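# Gently close the footlocker lid over three cartons

## Task

Get the footlocker's lid completely closed with all three cartons sitting inside and the footlocker still upright and level. It fails if the lid drops shut from more than slightly open or is slammed, and it fails if the footlocker topples or is left tilted. Nothing counts as done if it stays that way only because the robot is holding it at the end.

## Robot and tools

ROBOT. A Hello Robot Stretch 4 with a single arm: an omni-wheel base, a lift that rides up and down a mast, an arm that telescopes straight forward, a wrist with yaw, pitch and roll joints, and a two-finger gripper. It stands about 1.6 m tall, and no part of the base rim is farther than 0.23 m from the base origin. Four cameras are fixed to it: head_camera (top of mast, looking forward and down; turn the base to aim it), head_left_camera and head_right_camera (fisheyes beside it, tilted more steeply down, showing the base and arm too), and wrist_camera (behind the fingers, looking along them, fingertips near the bottom of its image).

FRAMES. Base frame: origin on the floor below the base centre, x forward, y left, z up. hand_pose is reported in this frame and marks a point between the open fingertips; with all wrist joints at 0 its axes line up with the base frame. The printed value may be a little off. The odometry frame is the base frame as it was when the scene began; base_odometry heading runs -3.142 to 3.142, positive to the left.

execute_actions. Argument "actions" is a list holding one action or none (an empty list just reports state and images). An action contains "base", "joints" or both, plus optional "pace" and "contact_limits"; alternatively it is {"end_of_arm": "enable_torque"} by itself, which re-powers any wrist or gripper motor that shut off. All motions in one action start at once and may finish at different times.
- "base" holds exactly one relative move, measured from where the base last reported itself: {"translate_m": d} straight, forward positive, -2 to 2 m; {"strafe_m": d} sideways, left positive, -2 to 2 m; {"rotate_rad": d} in place, counter-clockwise positive, -3.2 to 3.2 rad.
- "joints" holds absolute targets, keyed by name, each a single number: lift_m 0 to 1.2 m; arm_m 0 to 0.55 m (extension); wrist_yaw_rad -1.134 to 4.276 (0 forward, positive left, 3.14 tucked back, above 3.4 the arm may block it); wrist_pitch_rad -1.117 to 4.259 (0 level, 1.57 pointing down); wrist_roll_rad -1.117 to 4.259 (0 puts fingers level, positive turns clockwise viewed from behind); gripper_m -0.038 to 0.141 m (fingertip gap; under 0 they squeeze each other). Tolerances for done: lift and arm ±0.004, yaw and roll ±0.02, pitch ±0.05, gripper ±0.004.
- "pace": "slow", "default", "fast" or "max"; base drives up to 0.1/0.3/0.4/0.6 m/s and turns up to 1/2/3/4 rad/s. With lift above 0.2 these shrink, to 0.3 m/s and 1 rad/s at 1.2.
- "contact_limits": {"arm_m": v}, v from 0 (gentlest) to 0.75 (firmest), default 0.5; the arm halts when it pushes that hard.
A joint target outside its range is clipped and run, and the result says so; any other bad value or unknown key rejects the call with no motion. A joint or base you omit may keep driving toward its earlier target. No action runs beyond 15 s. "cameras" picks which images come back: a list of names, or null/["all"] for every camera, [] for none. To unfold the wrist at the start, send lift_m 0.4 with wrist_yaw_rad 0 together.

wait: {"seconds": 0 to 10}; commands nothing, returns state and images. zoom_image: {"camera": name, "region": [x0, y0, x1, y1]} in pixels of that camera's latest full image, origin top-left, at most 504 by 504. finished_scene: {"scene": n} with the current scene's number; final, and reports success.

RESULTS. base_status and joint_status: "done"; "off_target" (resting short, maybe still pushing); "contact_stop_at_<key>" (halted by contact; that part may go slack, a slack lift can sag, slack wheels can roll); "limit_stop_at_<name>" (built-in limit; "limit_stop_at_tilt" means the robot leans over 6 degrees and lift, arm and wheels ignore commands until it straightens; "limit_stop_at_own_body" means a self-collision guard, likely when the gripper is pitched up below -0.2 and rolled below -0.4 or above 4); "time_out"; "torque_fault" (wrist or gripper motor overloaded and went limp until enable_torque). After these stops the old target is dropped. If a result reports a stop, any later execute_actions, wait or finished_scene calls in that same reply are skipped. on_its_own lists things you did not command; its "held at" is the held target, not the position. joint_positions gives readings. lidar_m: 12 distances in metres from the base origin, 30-degree sectors, first straight ahead then counter-clockwise (4th left, 7th behind, 10th right); "-" is nothing seen or closer than 0.25 m; it sees from about 0.15 m up and misses glass and thin legs. wrist_depth_mm: 7x7 grid of median depths, 100 to 2000 mm, from top-left. turned_by_wheels vs turned_by_imu differing by over about 0.1 rad signals slipping or a bump. base_tilt in degrees (forward, right positive), with a fixed bias up to about 1.5. motor_effort: percent of max, positive toward larger joint values, bracket value is the peak; for wheel_0..2 positive turns the base right. A firm grip shows as a clear gripper_m effort change at commanded values of 0 or more; gripping below an object's width pulls it toward the wrist.

CALIBRATION. Each camera has intrinsics K, distortion D and T_world_to_cam (base frame to camera, metres) in OpenCV style; numbers are approximate and results list any that changed.

AVOID. Let the lid down under control until it is almost shut rather than releasing it high; no slamming. Don't shove the footlocker so it tilts or tips. Don't drive or turn with over 1 kg held and arm_m above 0.2, especially fast. Prefer low contact limits and low grip height when pushing. Avoid pressing the gripper into things with base or arm moves (torque faults). Release the lid and cartons so they stay put without the robot.

Each tool is called after ">>>" by a JSON object that holds its "name" and its "arguments", one argument or row to a line.

## Session

>>> {"name": "execute_actions", "arguments": {
  "actions": []
}}

Scene clock: 0.00 s.
base_odometry: x=+0.000 y=+0.000 heading=+0.000 (m, m, rad; odometry frame)
turned_by_wheels: +0.000 (rad since the last result)
turned_by_imu: +0.000 (rad since the last result)
base_tilt: forward=+0.3 right=-0.4 (deg)
lidar_m: 1.74 1.74 2.53 1.42 1.41 1.57 1.44 1.44 1.62 2.47 2.46 2.74
base_status: not commanded
joint_positions: lift_m=+0.250 arm_m=-0.001 wrist_yaw_rad=+3.161 wrist_pitch_rad=-0.006 wrist_roll_rad=+0.006 gripper_m=+0.057
joint_status: not commanded
motor_effort: lift_m=+18 arm_m=+0 wrist_yaw_rad=+0 wrist_pitch_rad=-7 wrist_roll_rad=+1 gripper_m=-1 wheel_0=+0 wheel_1=+0 wheel_2=+0 (%)
hand_pose: x=-0.1200 y=+0.0819 z=+0.4296 quat_wxyz=(-0.010, +0.003, +0.003, +1.000) (m; base frame)
wrist_depth_mm: - 140 263 1756 1921 - - / - 111 138 1756 1863 - - / - 112 138 1708 1863 - - / - 123 154 1661 1863 1983 - / 137 144 1576 1618 1808 1983 - / 809 1464 1537 1661 211 1863 1863 / 1138 1308 1098 1229 1160 1078 1160
pictures: head_camera, head_left_camera, head_right_camera, wrist_camera
Images, in order (width x height): head_camera 420x560, head_left_camera 420x672, head_right_camera 420x672, wrist_camera 616x392.

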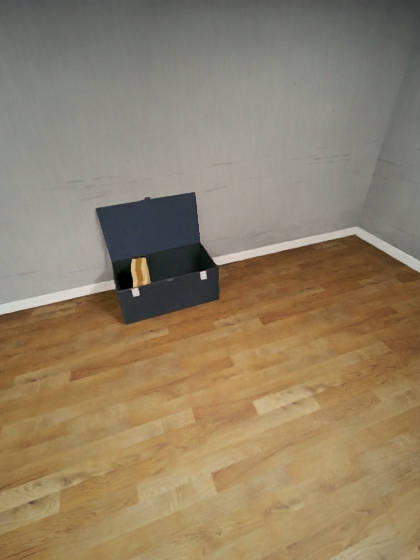

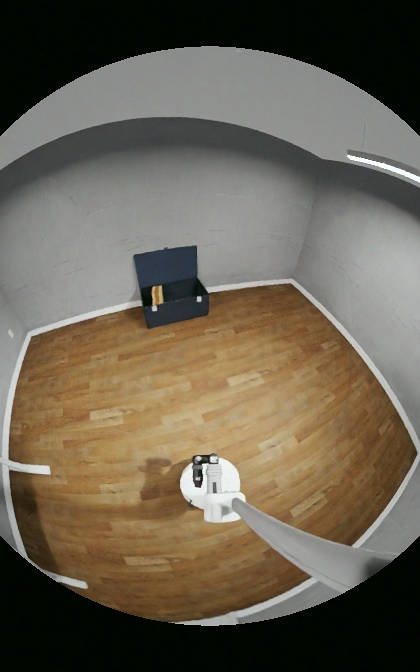

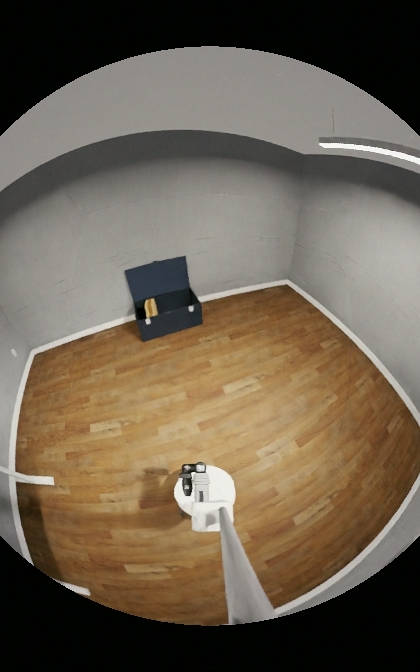

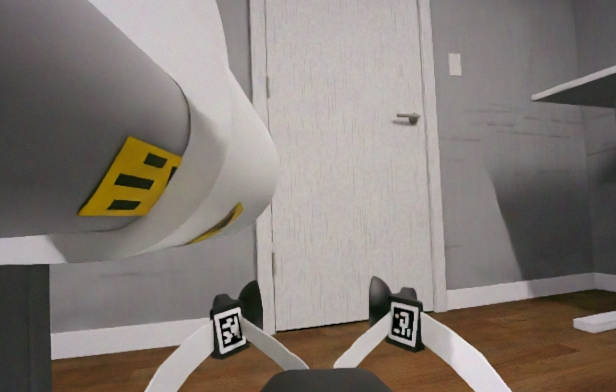

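>>> {"name": "zoom_image", "arguments": {
  "camera": "head_camera",
  "region": [80, 180, 240, 340]
}}

Region (80, 180, 240, 340) of head_camera's 420x560 image, scaled by 3.150, with more detail than that image has.

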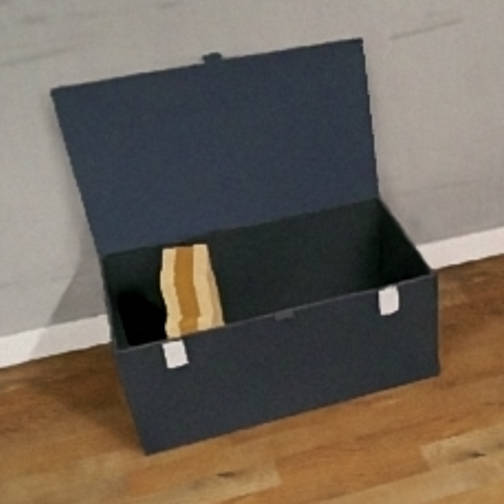

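>>> {"name": "execute_actions", "arguments": {
  "actions": [
    {"base":{"rotate_rad":0.351},"joints":{"lift_m":0.6,"wrist_yaw_rad":0}}
  ],
  "cameras": []
}}

>>> {"name": "execute_actions", "arguments": {
  "actions": [
    {"base":{"translate_m":1.15},"joints":{"wrist_pitch_rad":0.8}}
  ]
}}

Scene clock: 10.50 s.
base_odometry: x=+0.000 y=+0.000 heading=+0.350 (m, m, rad; odometry frame)
turned_by_wheels: +0.350 (rad since the last result)
turned_by_imu: +0.358 (rad since the last result)
base_tilt: forward=+0.2 right=-0.3 (deg)
lidar_m: 1.73 2.38 1.48 1.40 1.48 1.50 1.42 1.52 2.15 2.49 2.63 1.82
base_status: done
joint_positions: lift_m=+0.600 arm_m=-0.001 wrist_yaw_rad=+0.000 wrist_pitch_rad=-0.006 wrist_roll_rad=+0.006 gripper_m=+0.057
joint_status: all done
motor_effort: lift_m=+22(23) arm_m=+0(1) wrist_yaw_rad=-1(5) wrist_pitch_rad=-3(5) wrist_roll_rad=-1(1) gripper_m=-3(2) wheel_0=-3(9) wheel_1=-2(11) wheel_2=-4(8) (%)
hand_pose: x=+0.4586 y=-0.0873 z=+0.7798 quat_wxyz=(+1.000, +0.003, -0.003, +0.000) (m; base frame)
wrist_depth_mm: - - - - - - - / - - - - - - - / - - - - - - - / - - - - - - - / - - - - - - - / - - - - 211 - - / - - 1863 1537 1576 1537 -
pictures: none
No camera images: the call's "cameras" was empty. Leave "cameras" out to get every camera's image.

Scene clock: 15.80 s.
base_odometry: x=+1.080 y=+0.395 heading=+0.351 (m, m, rad; odometry frame)
turned_by_wheels: +0.000 (rad since the last result)
turned_by_imu: +0.002 (rad since the last result)
base_tilt: forward=+0.2 right=-0.5 (deg)
lidar_m: 0.56 1.16 1.63 2.18 1.60 2.11 2.60 2.75 2.59 2.51 0.85 0.60
base_status: done
joint_positions: lift_m=+0.600 arm_m=-0.001 wrist_yaw_rad=+0.000 wrist_pitch_rad=+0.801 wrist_roll_rad=+0.006 gripper_m=+0.057
joint_status: all done
motor_effort: lift_m=+21(22) arm_m=+0(0) wrist_yaw_rad=+0(0) wrist_pitch_rad=-1(1) wrist_roll_rad=+1(0) gripper_m=-2(0) wheel_0=+3(8) wheel_1=+5(9) wheel_2=-3(13) (%)
hand_pose: x=+0.3708 y=-0.0874 z=+0.5708 quat_wxyz=(+0.921, +0.003, +0.390, -0.001) (m; base frame)
wrist_depth_mm: 878 878 820 809 798 820 820 / 960 976 904 866 891 878 931 / 1098 1098 976 699 976 991 878 / 1160 1138 878 741 1060 1078 866 / 991 976 591 585 609 603 591 / 866 878 634 683 212 699 715 / 788 778 741 768 750 732 750
pictures: head_camera, head_left_camera, head_right_camera, wrist_camera
camera_calibration (this result's frames):
wrist_camera: T_world_to_cam=[[-0.0458002, -0.997423, -0.0552204, -0.0330723], [-0.685525, 0.07159, -0.724521, 0.738255], [0.726607, 0.0046718, -0.687037, 0.34629], [0, 0, 0, 1]] pos_world=[0.252961, -0.0874566, 0.770969]
Images, in order (width x height): head_camera 420x560, head_left_camera 420x672, head_right_camera 420x672, wrist_camera 616x392.

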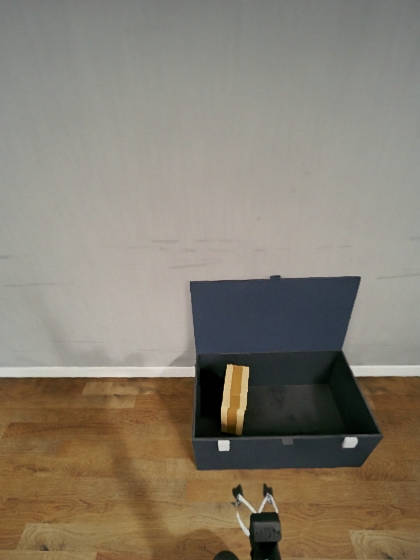

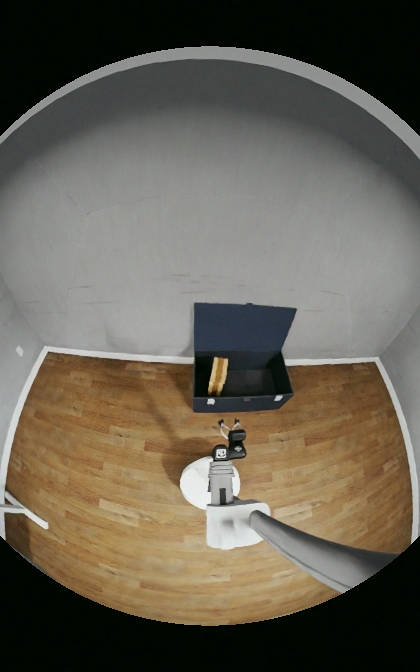

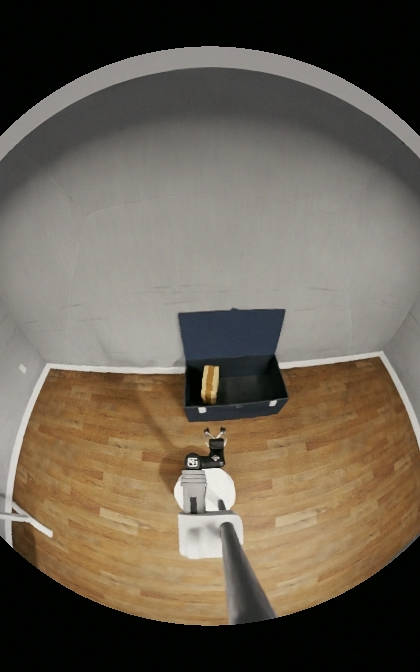

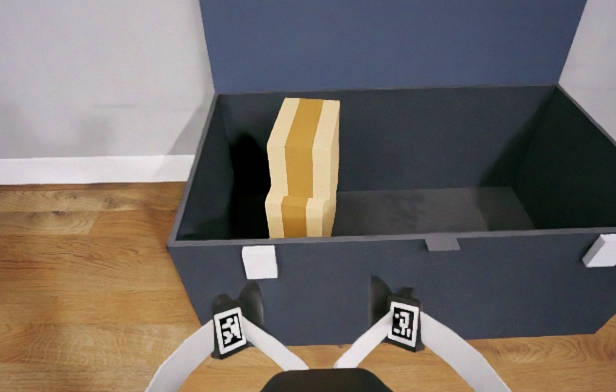

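>>> {"name": "zoom_image", "arguments": {
  "camera": "wrist_camera",
  "region": [200, 70, 400, 270]
}}

>>> {"name": "zoom_image", "arguments": {
  "camera": "head_camera",
  "region": [180, 270, 400, 480]
}}

Region (200, 70, 400, 270) of wrist_camera's 616x392 image, scaled by 2.520.

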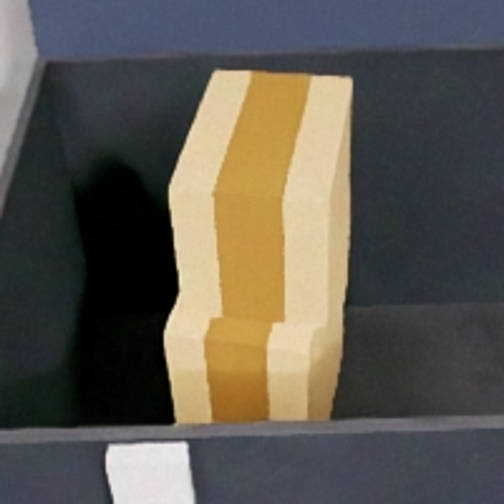

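Region (180, 270, 400, 480) of head_camera's 420x560 image, scaled by 2.291, with more detail than that image has; it fills the top 481 rows of this view, and the rest is white.

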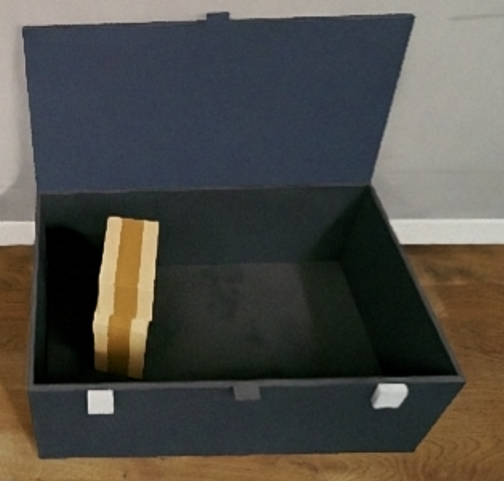

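>>> {"name": "execute_actions", "arguments": {
  "actions": [
    {"base":{"translate_m":0.3},"joints":{"wrist_pitch_rad":1.57,"lift_m":0.65,"gripper_m":0.141,"arm_m":0.36}}
  ]
}}

Scene clock: 41.83 s.
base_odometry: x=+1.361 y=+0.498 heading=+0.351 (m, m, rad; odometry frame)
turned_by_wheels: +0.000 (rad since the last result)
turned_by_imu: +0.001 (rad since the last result)
base_tilt: forward=+0.3 right=-0.4 (deg)
lidar_m: 0.26 0.28 1.21 2.17 1.75 2.07 2.89 3.06 2.64 2.54 0.42 0.31
base_status: done
joint_positions: lift_m=+0.650 arm_m=+0.359 wrist_yaw_rad=+0.000 wrist_pitch_rad=+1.570 wrist_roll_rad=+0.006 gripper_m=+0.141
joint_status: all done
motor_effort: lift_m=+22(22) arm_m=+7(7) wrist_yaw_rad=+0(2) wrist_pitch_rad=+3(2) wrist_roll_rad=+0(1) gripper_m=-1(3) wheel_0=+3(10) wheel_1=+4(9) wheel_2=-4(16) (%)
hand_pose: x=+0.5300 y=-0.0874 z=+0.5394 quat_wxyz=(+0.707, +0.002, +0.707, -0.002) (m; base frame)
wrist_depth_mm: 530 368 373 377 382 387 387 / 732 477 488 500 504 512 517 / 778 530 750 691 759 759 759 / 778 517 741 389 759 750 741 / 768 517 699 384 750 750 741 / 759 424 750 387 750 209 741 / 759 539 603 155 609 597 634
pictures: head_camera, head_left_camera, head_right_camera, wrist_camera
camera_calibration (this result's frames):
wrist_camera: T_world_to_cam=[[-0.0711687, -0.997434, -0.00782005, -0.0396545], [-0.996458, 0.0714468, -0.0443387, 0.622469], [0.0447837, 0.00463682, -0.998986, 0.738712], [0, 0, 0, 1]] pos_world=[0.58436, -0.0874514, 0.765253]
Images, in order (width x height): head_camera 420x560, head_left_camera 420x672, head_right_camera 420x672, wrist_camera 616x392.

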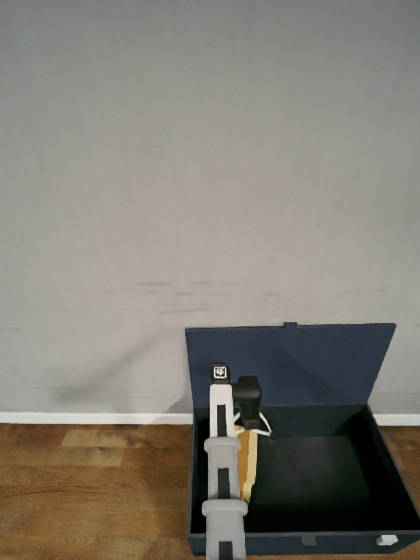

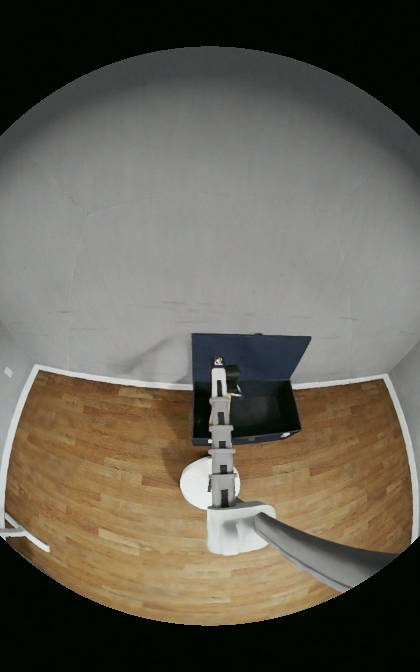

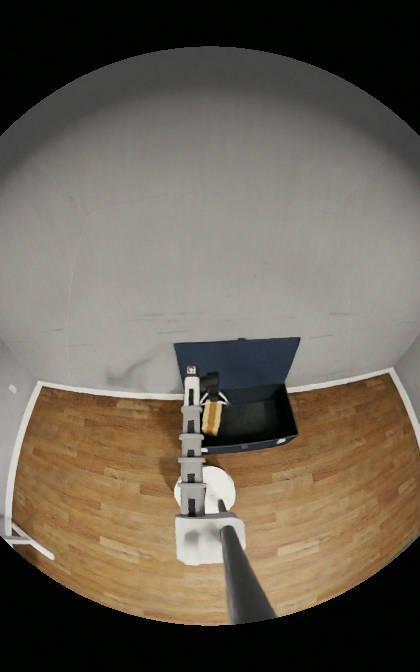

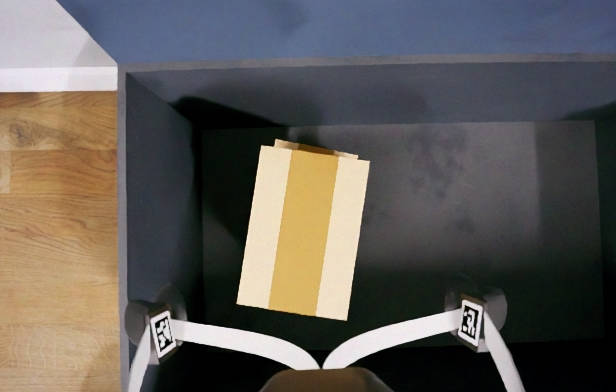

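>>> {"name": "execute_actions", "arguments": {
  "actions": [
    {"base":{"strafe_m":0.01},"joints":{"wrist_roll_rad":0.18,"lift_m":0.54,"arm_m":0.395}}
  ],
  "cameras": ["wrist_camera","head_right_camera"]
}}

Scene clock: 51.00 s.
base_odometry: x=+1.358 y=+0.507 heading=+0.351 (m, m, rad; odometry frame)
turned_by_wheels: +0.000 (rad since the last result)
turned_by_imu: +0.000 (rad since the last result)
base_tilt: forward=+0.4 right=-0.5 (deg)
lidar_m: 0.29 0.28 1.20 2.15 1.76 2.08 2.87 3.05 2.60 2.56 0.41 0.32
base_status: done
joint_positions: lift_m=+0.540 arm_m=+0.394 wrist_yaw_rad=+0.000 wrist_pitch_rad=+1.570 wrist_roll_rad=+0.180 gripper_m=+0.141
joint_status: all done
motor_effort: lift_m=+14(21) arm_m=+8(8) wrist_yaw_rad=+1(0) wrist_pitch_rad=+2(0) wrist_roll_rad=+2(5) gripper_m=+0(1) wheel_0=-2(7) wheel_1=+2(11) wheel_2=+0(3) (%)
hand_pose: x=+0.5649 y=-0.0874 z=+0.4300 quat_wxyz=(+0.705, +0.063, +0.704, -0.063) (m; base frame)
wrist_depth_mm: 246 259 281 301 324 338 382 / 303 320 347 399 462 554 647 / 355 436 574 640 640 640 640 / 357 462 640 279 640 647 634 / 647 433 634 276 640 634 634 / 654 338 276 276 277 210 627 / 647 334 512 155 585 580 574
pictures: head_right_camera, wrist_camera
camera_calibration (this result's frames):
wrist_camera: T_world_to_cam=[[-0.243093, -0.96997, -0.00796096, 0.0615572], [-0.968968, 0.243205, -0.0441965, 0.651839], [0.0448055, -0.00302997, -0.998991, 0.627175], [0, 0, 0, 1]] pos_world=[0.618474, -0.0969212, 0.655841]
Images, in order (width x height): head_right_camera 420x672, wrist_camera 616x392.

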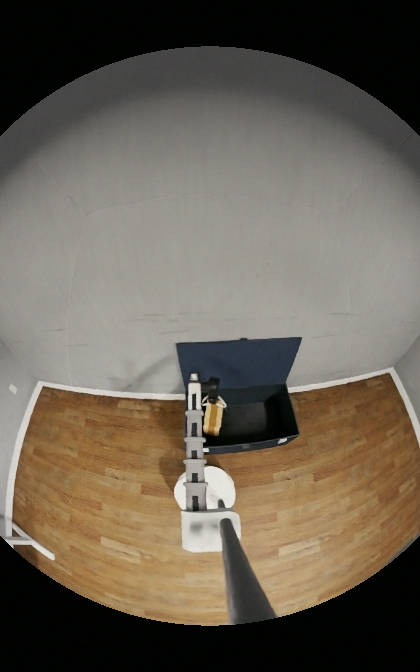

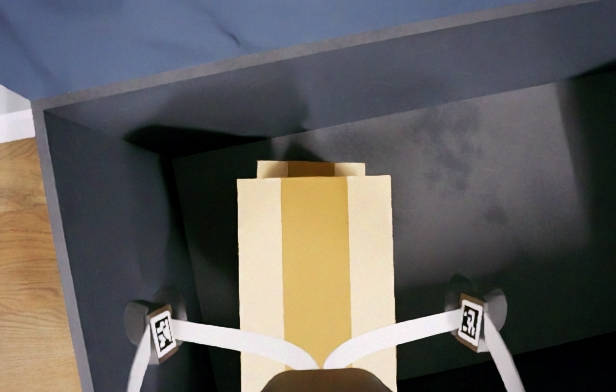

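>>> {"name": "execute_actions", "arguments": {
  "actions": [
    {"joints":{"lift_m":0.45},"pace":"slow"}
  ],
  "cameras": ["wrist_camera"]
}}

>>> {"name": "execute_actions", "arguments": {
  "actions": [
    {"joints":{"gripper_m":0.07}}
  ],
  "cameras": ["wrist_camera"]
}}

Scene clock: 56.83 s.
base_odometry: x=+1.358 y=+0.507 heading=+0.351 (m, m, rad; odometry frame)
turned_by_wheels: +0.000 (rad since the last result)
turned_by_imu: +0.000 (rad since the last result)
base_tilt: forward=+0.2 right=-0.4 (deg)
lidar_m: 0.26 0.29 1.18 2.16 1.74 2.06 2.90 3.06 2.62 2.53 0.44 0.30
base_status: not commanded
joint_positions: lift_m=+0.450 arm_m=+0.394 wrist_yaw_rad=+0.000 wrist_pitch_rad=+1.570 wrist_roll_rad=+0.180 gripper_m=+0.141
joint_status: all done
motor_effort: lift_m=+14(14) arm_m=+8(7) wrist_yaw_rad=+1(1) wrist_pitch_rad=+3(2) wrist_roll_rad=+0(2) gripper_m=+1(2) wheel_0=-3(2) wheel_1=+2(2) wheel_2=+0(0) (%)
hand_pose: x=+0.5649 y=-0.0874 z=+0.3401 quat_wxyz=(+0.705, +0.063, +0.704, -0.063) (m; base frame)
wrist_depth_mm: 230 231 249 276 303 343 384 / 277 307 347 397 466 549 549 / 325 439 530 544 554 549 554 / 307 466 188 187 188 549 554 / 294 433 187 186 187 549 544 / 283 340 185 185 185 210 539 / 274 334 184 155 185 539 535
pictures: wrist_camera
camera_calibration (this result's frames):
wrist_camera: T_world_to_cam=[[-0.243094, -0.96997, -0.00796093, 0.0608415], [-0.968967, 0.243205, -0.0441964, 0.647863], [0.0448053, -0.00302999, -0.998991, 0.537278], [0, 0, 0, 1]] pos_world=[0.618475, -0.0969213, 0.565853]
Images, in order (width x height): wrist_camera 616x392.

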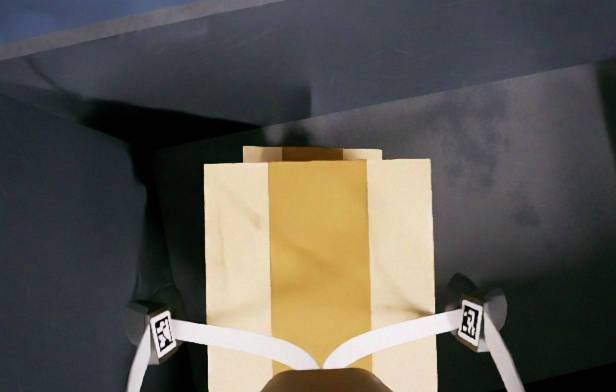

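Scene clock: 58.57 s.
base_odometry: x=+1.358 y=+0.507 heading=+0.351 (m, m, rad; odometry frame)
turned_by_wheels: +0.000 (rad since the last result)
turned_by_imu: +0.000 (rad since the last result)
base_tilt: forward=+0.4 right=-0.4 (deg)
lidar_m: 0.28 0.31 1.19 2.15 1.76 2.10 2.85 3.04 2.61 2.55 0.43 0.33
base_status: not commanded
joint_positions: lift_m=+0.450 arm_m=+0.394 wrist_yaw_rad=+0.000 wrist_pitch_rad=+1.570 wrist_roll_rad=+0.180 gripper_m=+0.070
joint_status: all done
motor_effort: lift_m=+18(17) arm_m=+7(7) wrist_yaw_rad=+0(0) wrist_pitch_rad=+2(4) wrist_roll_rad=+2(2) gripper_m=-19(21) wheel_0=-2(2) wheel_1=+2(2) wheel_2=+0(0) (%)
hand_pose: x=+0.5650 y=-0.0874 z=+0.3398 quat_wxyz=(+0.705, +0.063, +0.704, -0.063) (m; base frame)
wrist_depth_mm: 229 229 252 277 307 343 389 / 278 309 351 402 473 549 554 / 320 442 525 549 544 549 549 / 309 459 179 178 179 544 549 / 293 433 178 177 178 539 549 / 282 379 177 177 177 535 539 / 272 175 176 176 176 530 535
pictures: wrist_camera
camera_calibration (this result's frames):
wrist_camera: T_world_to_cam=[[-0.243018, -0.969988, -0.00803344, 0.0608484], [-0.968973, 0.243132, -0.0444852, 0.64806], [0.0451033, -0.00302652, -0.998978, 0.536842], [0, 0, 0, 1]] pos_world=[0.618527, -0.0969172, 0.565611]
Images, in order (width x height): wrist_camera 616x392.

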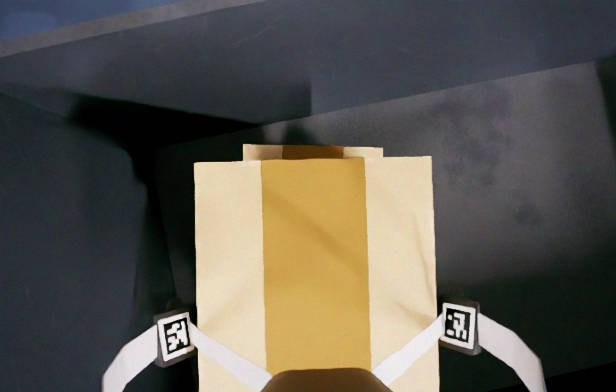

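>>> {"name": "execute_actions", "arguments": {
  "actions": [
    {"joints":{"lift_m":0.47}}
  ],
  "cameras": []
}}

>>> {"name": "execute_actions", "arguments": {
  "actions": [
    {"base":{"strafe_m":-0.22},"joints":{"wrist_roll_rad":0.0},"pace":"slow"}
  ],
  "cameras": []
}}

>>> {"name": "execute_actions", "arguments": {
  "actions": [
    {"joints":{"lift_m":0.27}}
  ]
}}

Scene clock: 63.87 s.
base_odometry: x=+1.358 y=+0.507 heading=+0.351 (m, m, rad; odometry frame)
turned_by_wheels: +0.000 (rad since the last result)
turned_by_imu: +0.000 (rad since the last result)
base_tilt: forward=+0.3 right=-0.5 (deg)
lidar_m: 0.25 0.31 1.19 2.17 1.75 2.07 2.89 3.07 2.61 2.54 0.44 0.30
base_status: not commanded
joint_positions: lift_m=+0.469 arm_m=+0.394 wrist_yaw_rad=+0.000 wrist_pitch_rad=+1.570 wrist_roll_rad=+0.180 gripper_m=+0.070
joint_status: all done
motor_effort: lift_m=+25(26) arm_m=+7(7) wrist_yaw_rad=+0(0) wrist_pitch_rad=+2(3) wrist_roll_rad=+1(2) gripper_m=-18(20) wheel_0=-2(2) wheel_1=+2(2) wheel_2=+0(0) (%)
hand_pose: x=+0.5650 y=-0.0874 z=+0.3592 quat_wxyz=(+0.705, +0.063, +0.704, -0.063) (m; base frame)
wrist_depth_mm: 234 247 251 277 307 342 384 / 278 310 351 399 469 564 564 / 324 442 521 554 564 559 569 / 307 455 179 178 179 564 564 / 294 433 178 178 178 564 559 / 279 379 177 177 177 554 554 / 272 176 175 176 176 549 559
pictures: none
No camera images: the call's "cameras" was empty. Leave "cameras" out to get every camera's image.

Scene clock: 67.23 s.
base_odometry: x=+1.434 y=+0.301 heading=+0.351 (m, m, rad; odometry frame)
turned_by_wheels: +0.000 (rad since the last result)
turned_by_imu: +0.000 (rad since the last result)
base_tilt: forward=+0.2 right=-0.5 (deg)
lidar_m: 0.30 0.31 0.42 2.38 1.92 2.38 2.91 3.05 2.40 2.32 0.41 0.32
base_status: done
joint_positions: lift_m=+0.469 arm_m=+0.394 wrist_yaw_rad=+0.000 wrist_pitch_rad=+1.570 wrist_roll_rad=+0.000 gripper_m=+0.070
joint_status: all done
motor_effort: lift_m=+25(25) arm_m=+7(7) wrist_yaw_rad=+0(0) wrist_pitch_rad=+3(0) wrist_roll_rad=-1(4) gripper_m=-19(19) wheel_0=+3(6) wheel_1=-5(9) wheel_2=+0(1) (%)
hand_pose: x=+0.5650 y=-0.0874 z=+0.3592 quat_wxyz=(+0.707, +0.000, +0.707, +0.000) (m; base frame)
wrist_depth_mm: 262 265 270 272 276 276 276 / 370 382 387 397 404 407 407 / 525 564 564 569 564 564 554 / 324 325 179 179 179 569 554 / 322 347 178 178 178 559 554 / 320 342 177 176 177 559 554 / 319 176 175 176 176 549 554
pictures: none
No camera images: the call's "cameras" was empty. Leave "cameras" out to get every camera's image.

Scene clock: 69.13 s.
base_odometry: x=+1.434 y=+0.301 heading=+0.351 (m, m, rad; odometry frame)
turned_by_wheels: +0.000 (rad since the last result)
turned_by_imu: +0.000 (rad since the last result)
base_tilt: forward=+0.3 right=-0.4 (deg)
lidar_m: 0.29 0.31 0.42 2.39 1.94 2.39 2.90 3.04 2.37 2.33 0.40 0.29
base_status: not commanded
joint_positions: lift_m=+0.270 arm_m=+0.394 wrist_yaw_rad=+0.000 wrist_pitch_rad=+1.570 wrist_roll_rad=+0.000 gripper_m=+0.070
joint_status: all done
motor_effort: lift_m=+18(22) arm_m=+7(7) wrist_yaw_rad=+0(0) wrist_pitch_rad=+2(1) wrist_roll_rad=+0(1) gripper_m=-19(21) wheel_0=+3(3) wheel_1=-5(5) wheel_2=+0(0) (%)
hand_pose: x=+0.5650 y=-0.0874 z=+0.1598 quat_wxyz=(+0.707, +0.000, +0.707, +0.000) (m; base frame)
wrist_depth_mm: 259 264 270 271 274 276 277 / 364 366 364 364 364 366 364 / 243 364 359 362 364 362 362 / 219 330 179 178 179 359 362 / 229 353 178 178 178 357 359 / 242 347 177 176 177 355 357 / 259 176 175 175 176 355 357
pictures: head_camera, head_left_camera, head_right_camera, wrist_camera
camera_calibration (this result's frames):
wrist_camera: T_world_to_cam=[[-0.0660256, -0.997787, -0.00781054, -0.0430723], [-0.996817, 0.0663079, -0.0442733, 0.640234], [0.0446932, 0.0048625, -0.998989, 0.35792], [0, 0, 0, 1]] pos_world=[0.619355, -0.0871699, 0.385567]
Images, in order (width x height): head_camera 420x560, head_left_camera 420x672, head_right_camera 420x672, wrist_camera 616x392.

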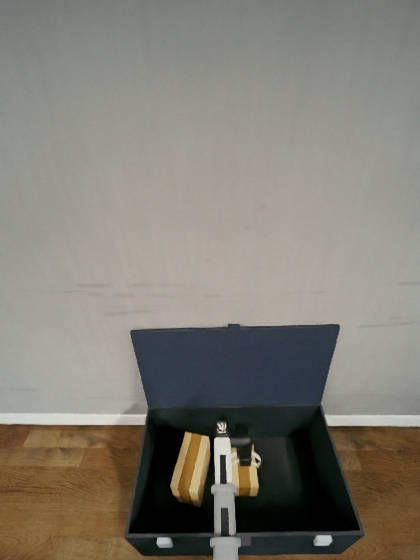

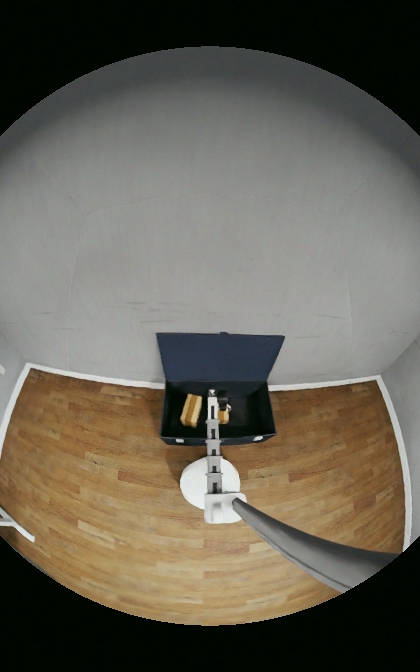

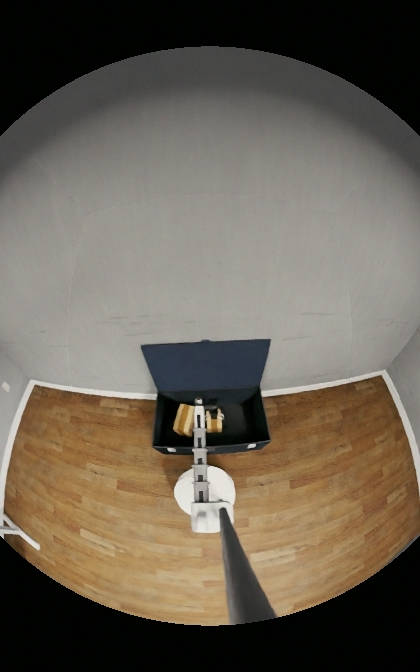

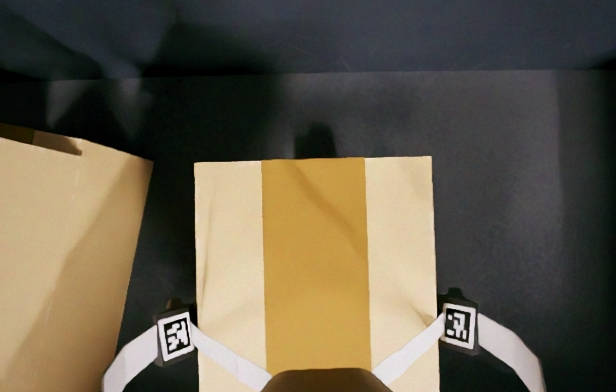

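>>> {"name": "execute_actions", "arguments": {
  "actions": [
    {"joints":{"lift_m":0.216},"pace":"slow"}
  ],
  "cameras": ["wrist_camera"]
}}

Scene clock: 72.50 s.
base_odometry: x=+1.434 y=+0.301 heading=+0.351 (m, m, rad; odometry frame)
turned_by_wheels: +0.000 (rad since the last result)
turned_by_imu: +0.000 (rad since the last result)
base_tilt: forward=+0.3 right=-0.3 (deg)
lidar_m: 0.29 0.30 0.44 2.40 1.88 2.39 2.91 3.04 2.41 2.33 0.41 0.29
base_status: not commanded
joint_positions: lift_m=+0.216 arm_m=+0.394 wrist_yaw_rad=+0.000 wrist_pitch_rad=+1.570 wrist_roll_rad=+0.000 gripper_m=+0.070
joint_status: all done
motor_effort: lift_m=+17(17) arm_m=+7(7) wrist_yaw_rad=+0(1) wrist_pitch_rad=+1(2) wrist_roll_rad=-1(0) gripper_m=-21(19) wheel_0=+3(3) wheel_1=-5(5) wheel_2=+0(0) (%)
hand_pose: x=+0.5650 y=-0.0874 z=+0.1058 quat_wxyz=(+0.707, +0.000, +0.707, +0.000) (m; base frame)
wrist_depth_mm: 262 264 270 272 276 277 276 / 309 310 310 309 310 310 309 / 229 309 309 306 309 306 307 / 224 306 179 178 179 307 306 / 234 306 178 176 178 304 304 / 245 304 177 176 178 303 301 / 260 176 175 176 176 301 301
pictures: wrist_camera
camera_calibration (this result's frames):
wrist_camera: T_world_to_cam=[[-0.0660131, -0.997788, -0.00781052, -0.0435008], [-0.996817, 0.0662954, -0.0442732, 0.637846], [0.044693, 0.00486305, -0.998989, 0.304009], [0, 0, 0, 1]] pos_world=[0.619357, -0.0871692, 0.331602]
Images, in order (width x height): wrist_camera 616x392.

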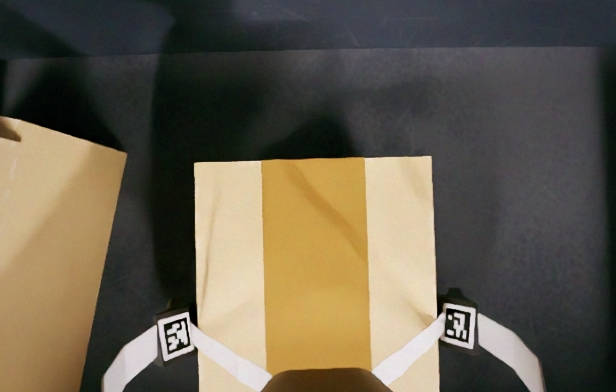

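>>> {"name": "execute_actions", "arguments": {
  "actions": [
    {"joints":{"gripper_m":0.141},"pace":"slow"}
  ],
  "cameras": ["wrist_camera"]
}}

>>> {"name": "execute_actions", "arguments": {
  "actions": [
    {"joints":{"lift_m":0.6}}
  ],
  "cameras": []
}}

>>> {"name": "execute_actions", "arguments": {
  "actions": [
    {"joints":{"arm_m":0.0,"wrist_pitch_rad":0.0}}
  ]
}}

Scene clock: 80.00 s.
base_odometry: x=+1.434 y=+0.301 heading=+0.351 (m, m, rad; odometry frame)
turned_by_wheels: +0.000 (rad since the last result)
turned_by_imu: +0.000 (rad since the last result)
base_tilt: forward=+0.2 right=-0.4 (deg)
lidar_m: 0.28 0.31 0.41 2.37 1.89 2.39 2.87 3.08 2.41 2.30 0.41 0.32
base_status: not commanded
joint_positions: lift_m=+0.216 arm_m=+0.394 wrist_yaw_rad=+0.000 wrist_pitch_rad=+1.571 wrist_roll_rad=+0.000 gripper_m=+0.141
joint_status: all done
motor_effort: lift_m=+17(17) arm_m=+7(7) wrist_yaw_rad=+2(1) wrist_pitch_rad=+1(2) wrist_roll_rad=-1(0) gripper_m=+1(17) wheel_0=+3(3) wheel_1=-5(5) wheel_2=+0(0) (%)
hand_pose: x=+0.5647 y=-0.0874 z=+0.1058 quat_wxyz=(+0.707, +0.000, +0.707, +0.000) (m; base frame)
wrist_depth_mm: 258 263 268 271 273 273 273 / 310 314 310 312 312 312 310 / 233 310 310 309 309 310 310 / 224 307 189 189 189 307 309 / 234 306 188 187 189 306 307 / 244 301 187 187 187 210 306 / 262 303 186 155 186 303 304
pictures: wrist_camera
camera_calibration (this result's frames):
wrist_camera: T_world_to_cam=[[-0.0664008, -0.997763, -0.00776243, -0.0433007], [-0.996824, 0.0666771, -0.0435482, 0.637565], [0.0439683, 0.00484614, -0.999021, 0.304431], [0, 0, 0, 1]] pos_world=[0.61928, -0.0871901, 0.331562]
Images, in order (width x height): wrist_camera 616x392.

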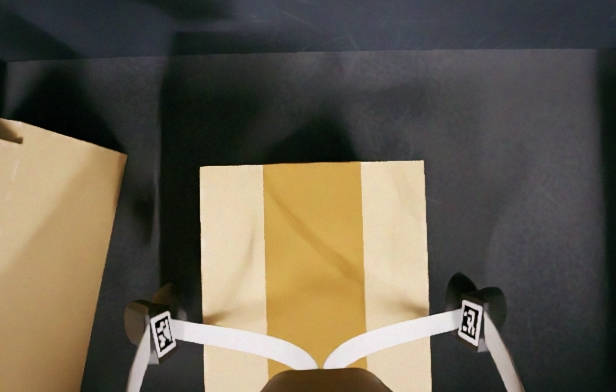

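Scene clock: 82.57 s.
base_odometry: x=+1.434 y=+0.301 heading=+0.351 (m, m, rad; odometry frame)
turned_by_wheels: +0.000 (rad since the last result)
turned_by_imu: +0.000 (rad since the last result)
base_tilt: forward=+0.2 right=-0.4 (deg)
lidar_m: 0.30 0.27 0.43 2.38 1.94 2.41 2.91 3.05 2.40 2.33 0.41 0.30
base_status: not commanded
joint_positions: lift_m=+0.600 arm_m=+0.394 wrist_yaw_rad=+0.000 wrist_pitch_rad=+1.571 wrist_roll_rad=+0.000 gripper_m=+0.141
joint_status: all done
motor_effort: lift_m=+22(24) arm_m=+7(7) wrist_yaw_rad=+1(1) wrist_pitch_rad=+0(0) wrist_roll_rad=-1(2) gripper_m=+2(0) wheel_0=+3(3) wheel_1=-5(5) wheel_2=+0(0) (%)
hand_pose: x=+0.5648 y=-0.0874 z=+0.4894 quat_wxyz=(+0.707, +0.000, +0.707, +0.000) (m; base frame)
wrist_depth_mm: 300 304 309 310 314 314 315 / 382 382 387 392 397 399 404 / 569 676 683 691 699 691 549 / 609 459 699 574 699 699 549 / 597 455 699 574 691 699 554 / 559 452 691 683 691 210 554 / 609 668 683 155 699 647 554
pictures: none
No camera images: the call's "cameras" was empty. Leave "cameras" out to get every camera's image.

Scene clock: 84.83 s.
base_odometry: x=+1.434 y=+0.301 heading=+0.351 (m, m, rad; odometry frame)
turned_by_wheels: +0.000 (rad since the last result)
turned_by_imu: +0.000 (rad since the last result)
base_tilt: forward=+0.1 right=-0.5 (deg)
lidar_m: 0.28 0.30 0.43 2.37 1.88 2.37 2.90 3.07 2.39 2.31 0.42 0.33
base_status: not commanded
joint_positions: lift_m=+0.600 arm_m=+0.001 wrist_yaw_rad=+0.000 wrist_pitch_rad=+0.002 wrist_roll_rad=+0.000 gripper_m=+0.141
joint_status: all done
motor_effort: lift_m=+22(22) arm_m=-7(7) wrist_yaw_rad=+1(1) wrist_pitch_rad=-5(13) wrist_roll_rad=+0(1) gripper_m=+2(1) wheel_0=+3(3) wheel_1=-5(5) wheel_2=+0(0) (%)
hand_pose: x=+0.4606 y=-0.0874 z=+0.7772 quat_wxyz=(+1.000, +0.000, +0.001, +0.000) (m; base frame)
wrist_depth_mm: 627 621 609 615 609 603 603 / 634 621 615 615 609 603 603 / 627 621 615 609 591 597 597 / 615 615 609 597 597 597 597 / 615 580 574 574 569 569 591 / 569 559 559 564 559 210 564 / 554 544 549 154 544 544 549
pictures: head_camera, head_left_camera, head_right_camera, wrist_camera
camera_calibration (this result's frames):
wrist_camera: T_world_to_cam=[[0.00752549, -0.997788, -0.0660442, -0.0337769], [0.0409193, 0.066298, -0.99696, 0.825992], [0.999134, 0.00480014, 0.0413278, -0.268807], [0, 0, 0, 1]] pos_world=[0.235029, -0.0871735, 0.83236]
Images, in order (width x height): head_camera 420x560, head_left_camera 420x672, head_right_camera 420x672, wrist_camera 616x392.

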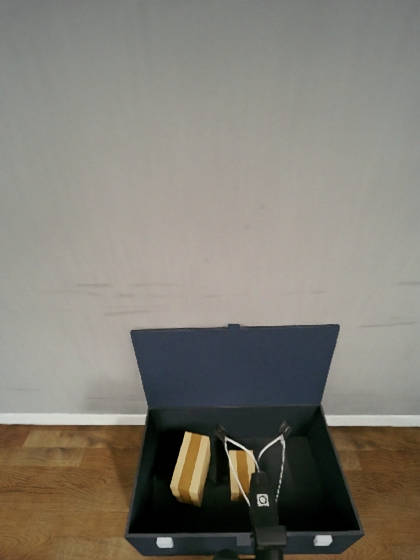

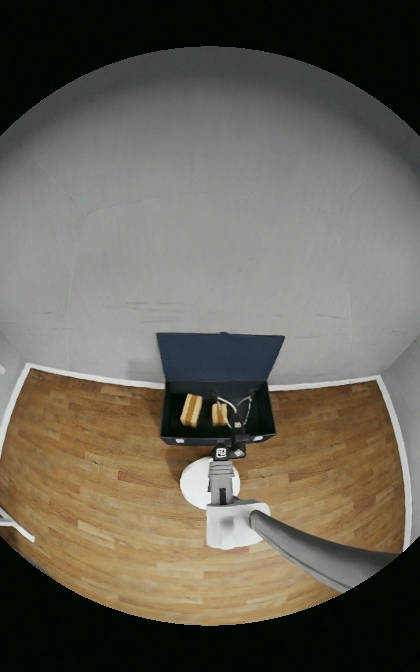

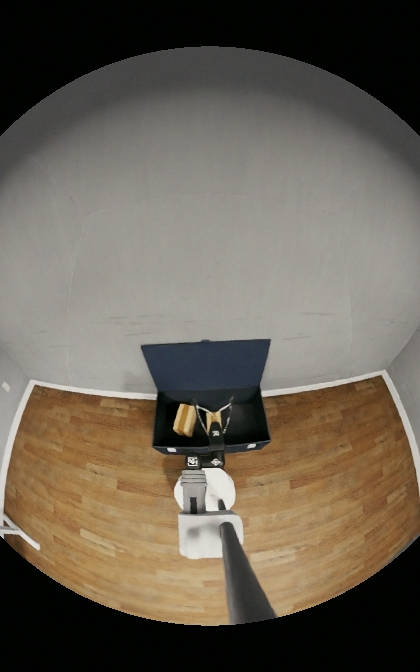

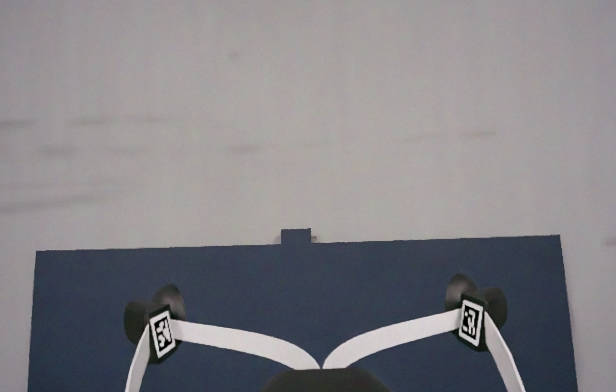

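>>> {"name": "zoom_image", "arguments": {
  "camera": "wrist_camera",
  "region": [256, 200, 346, 270]
}}

>>> {"name": "zoom_image", "arguments": {
  "camera": "head_camera",
  "region": [190, 300, 280, 360]
}}

Region (256, 200, 346, 270) of wrist_camera's 616x392 image, scaled by 5.600.

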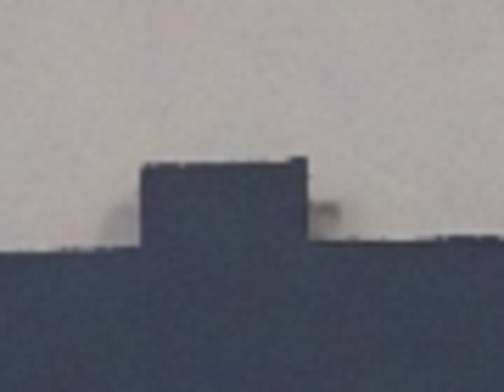

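Region (190, 300, 280, 360) of head_camera's 420x560 image, scaled by 5.600, with more detail than that image has.

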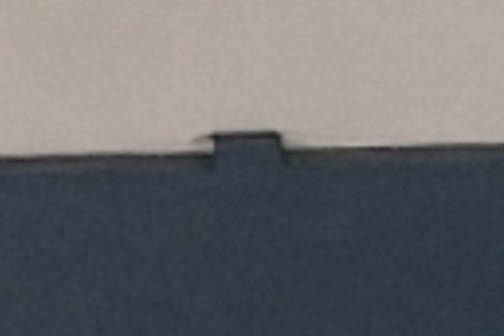

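>>> {"name": "zoom_image", "arguments": {
  "camera": "head_camera",
  "region": [120, 480, 280, 560]
}}

Region (120, 480, 280, 560) of head_camera's 420x560 image, scaled by 3.150, with more detail than that image has.

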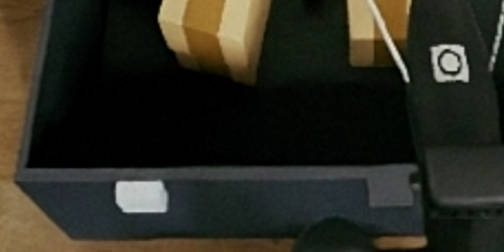

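>>> {"name": "execute_actions", "arguments": {
  "actions": [
    {"base":{"strafe_m":-0.78},"joints":{"wrist_yaw_rad":1.2,"gripper_m":0.08}}
  ],
  "cameras": []
}}

>>> {"name": "execute_actions", "arguments": {
  "actions": [
    {"joints":{"arm_m":0.38,"lift_m":0.29}}
  ]
}}

Scene clock: 155.37 s.
base_odometry: x=+1.702 y=-0.432 heading=+0.351 (m, m, rad; odometry frame)
turned_by_wheels: +0.000 (rad since the last result)
turned_by_imu: -0.001 (rad since the last result)
base_tilt: forward=+0.2 right=-0.4 (deg)
lidar_m: 0.78 0.45 0.43 3.16 2.64 3.01 2.94 2.18 1.60 1.51 1.11 0.83
base_status: done
joint_positions: lift_m=+0.600 arm_m=+0.001 wrist_yaw_rad=+1.200 wrist_pitch_rad=+0.002 wrist_roll_rad=+0.000 gripper_m=+0.080
joint_status: all done
motor_effort: lift_m=+21(22) arm_m=-7(6) wrist_yaw_rad=+1(6) wrist_pitch_rad=-7(4) wrist_roll_rad=-1(1) gripper_m=-1(2) wheel_0=+1(12) wheel_1=-2(12) wheel_2=+0(1) (%)
hand_pose: x=+0.3582 y=+0.2372 z=+0.7773 quat_wxyz=(+0.825, -0.001, +0.001, +0.565) (m; base frame)
wrist_depth_mm: - - - 1661 991 707 569 / - - - 1661 1008 715 559 / - - - 1661 1008 715 574 / - - - 1756 991 732 574 / - - - 1661 946 699 559 / - - - 1708 216 647 544 / - - 1863 1281 820 597 539
pictures: none
No camera images: the call's "cameras" was empty. Leave "cameras" out to get every camera's image.

Scene clock: 157.67 s.
base_odometry: x=+1.702 y=-0.432 heading=+0.351 (m, m, rad; odometry frame)
turned_by_wheels: +0.000 (rad since the last result)
turned_by_imu: +0.000 (rad since the last result)
base_tilt: forward=+0.2 right=-0.3 (deg)
lidar_m: 0.77 0.44 0.44 3.16 2.60 3.03 2.91 2.17 1.61 1.53 1.11 0.82
base_status: not commanded
joint_positions: lift_m=+0.290 arm_m=+0.379 wrist_yaw_rad=+1.200 wrist_pitch_rad=+0.002 wrist_roll_rad=+0.000 gripper_m=+0.080
joint_status: all done
motor_effort: lift_m=+14(20) arm_m=+8(8) wrist_yaw_rad=+1(1) wrist_pitch_rad=-3(8) wrist_roll_rad=+1(0) gripper_m=-1(2) wheel_0=+2(1) wheel_1=-2(2) wheel_2=+0(0) (%)
hand_pose: x=+0.7357 y=+0.2372 z=+0.4679 quat_wxyz=(+0.825, -0.001, +0.001, +0.565) (m; base frame)
wrist_depth_mm: - - 1366 427 307 220 183 / - - 1366 410 310 221 184 / - - 1078 389 312 224 185 / - - 931 379 312 224 186 / - - 866 392 315 225 186 / 931 991 500 375 216 217 186 / 891 741 512 315 287 201 186
pictures: head_camera, head_left_camera, head_right_camera, wrist_camera
camera_calibration (this result's frames):
wrist_camera: T_world_to_cam=[[0.932697, -0.354586, -0.0659196, -0.565627], [-0.0467618, 0.0623389, -0.996959, 0.550266], [0.357617, 0.932943, 0.0415623, -0.280678], [0, 0, 0, 1]] pos_world=[0.653665, 0.0269901, 0.522972]
Images, in order (width x height): head_camera 420x560, head_left_camera 420x672, head_right_camera 420x672, wrist_camera 616x392.

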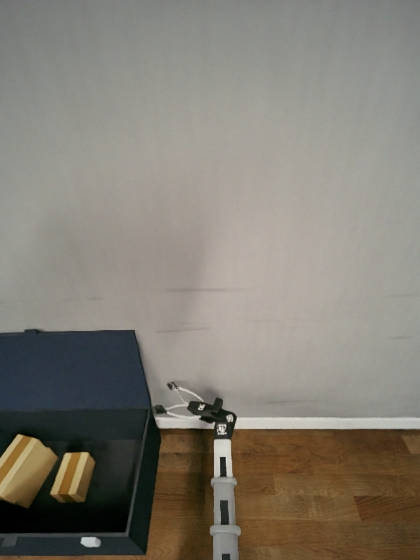

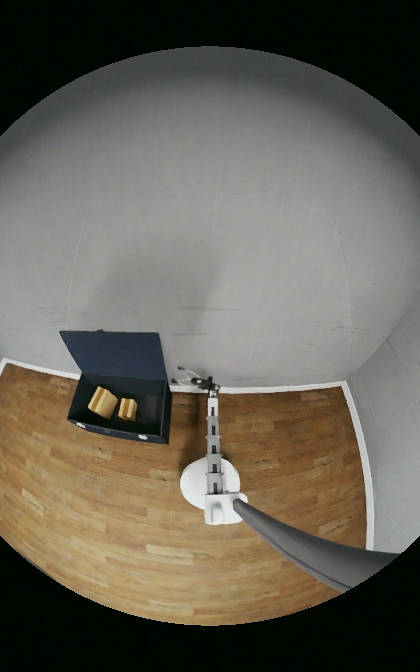

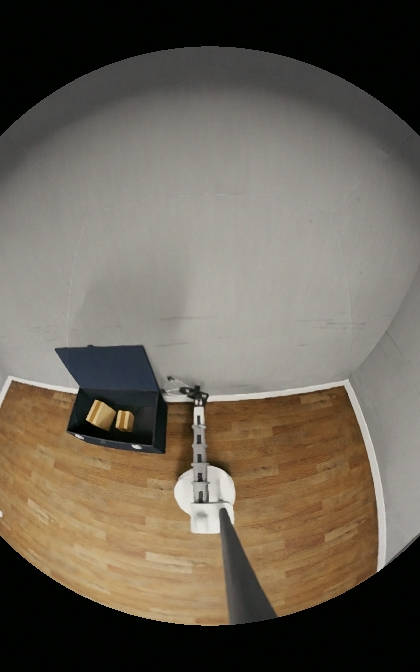

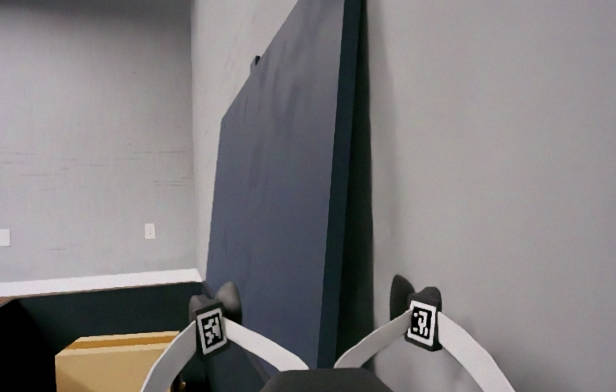

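>>> {"name": "execute_actions", "arguments": {
  "actions": [
    {"base":{"strafe_m":0.05},"joints":{"arm_m":0.392},"pace":"slow"}
  ],
  "cameras": ["wrist_camera","head_camera"]
}}

Scene clock: 167.13 s.
base_odometry: x=+1.684 y=-0.385 heading=+0.351 (m, m, rad; odometry frame)
turned_by_wheels: +0.000 (rad since the last result)
turned_by_imu: +0.000 (rad since the last result)
base_tilt: forward=+0.2 right=-0.4 (deg)
lidar_m: 0.79 0.42 0.44 3.11 2.63 3.01 2.93 2.26 1.63 1.55 1.10 0.82
base_status: done
joint_positions: lift_m=+0.290 arm_m=+0.391 wrist_yaw_rad=+1.200 wrist_pitch_rad=+0.002 wrist_roll_rad=+0.000 gripper_m=+0.080
joint_status: all done
motor_effort: lift_m=+14(14) arm_m=+7(8) wrist_yaw_rad=+1(1) wrist_pitch_rad=-4(5) wrist_roll_rad=+0(2) gripper_m=+0(0) wheel_0=-4(7) wheel_1=+5(9) wheel_2=+0(3) (%)
hand_pose: x=+0.7477 y=+0.2372 z=+0.4679 quat_wxyz=(+0.825, -0.001, +0.001, +0.565) (m; base frame)
wrist_depth_mm: - - 1308 392 286 206 171 / - - 1281 370 285 208 172 / - - 991 351 279 209 173 / - - 866 340 278 211 174 / - - 788 325 281 211 175 / 891 960 452 314 216 203 174 / 854 699 466 267 268 188 175
pictures: head_camera, wrist_camera
camera_calibration (this result's frames):
wrist_camera: T_world_to_cam=[[0.932697, -0.354586, -0.0659193, -0.576802], [-0.0467617, 0.0623386, -0.996959, 0.550826], [0.357617, 0.932943, 0.041562, -0.284962], [0, 0, 0, 1]] pos_world=[0.665646, 0.0269901, 0.522972]
Images, in order (width x height): head_camera 420x560, wrist_camera 616x392.

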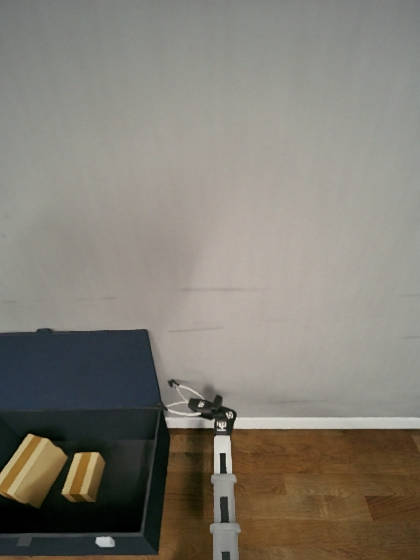

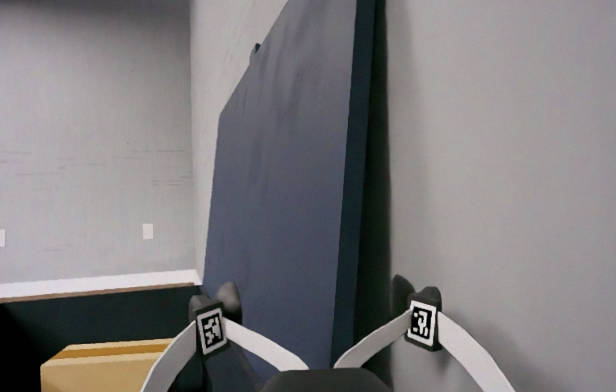

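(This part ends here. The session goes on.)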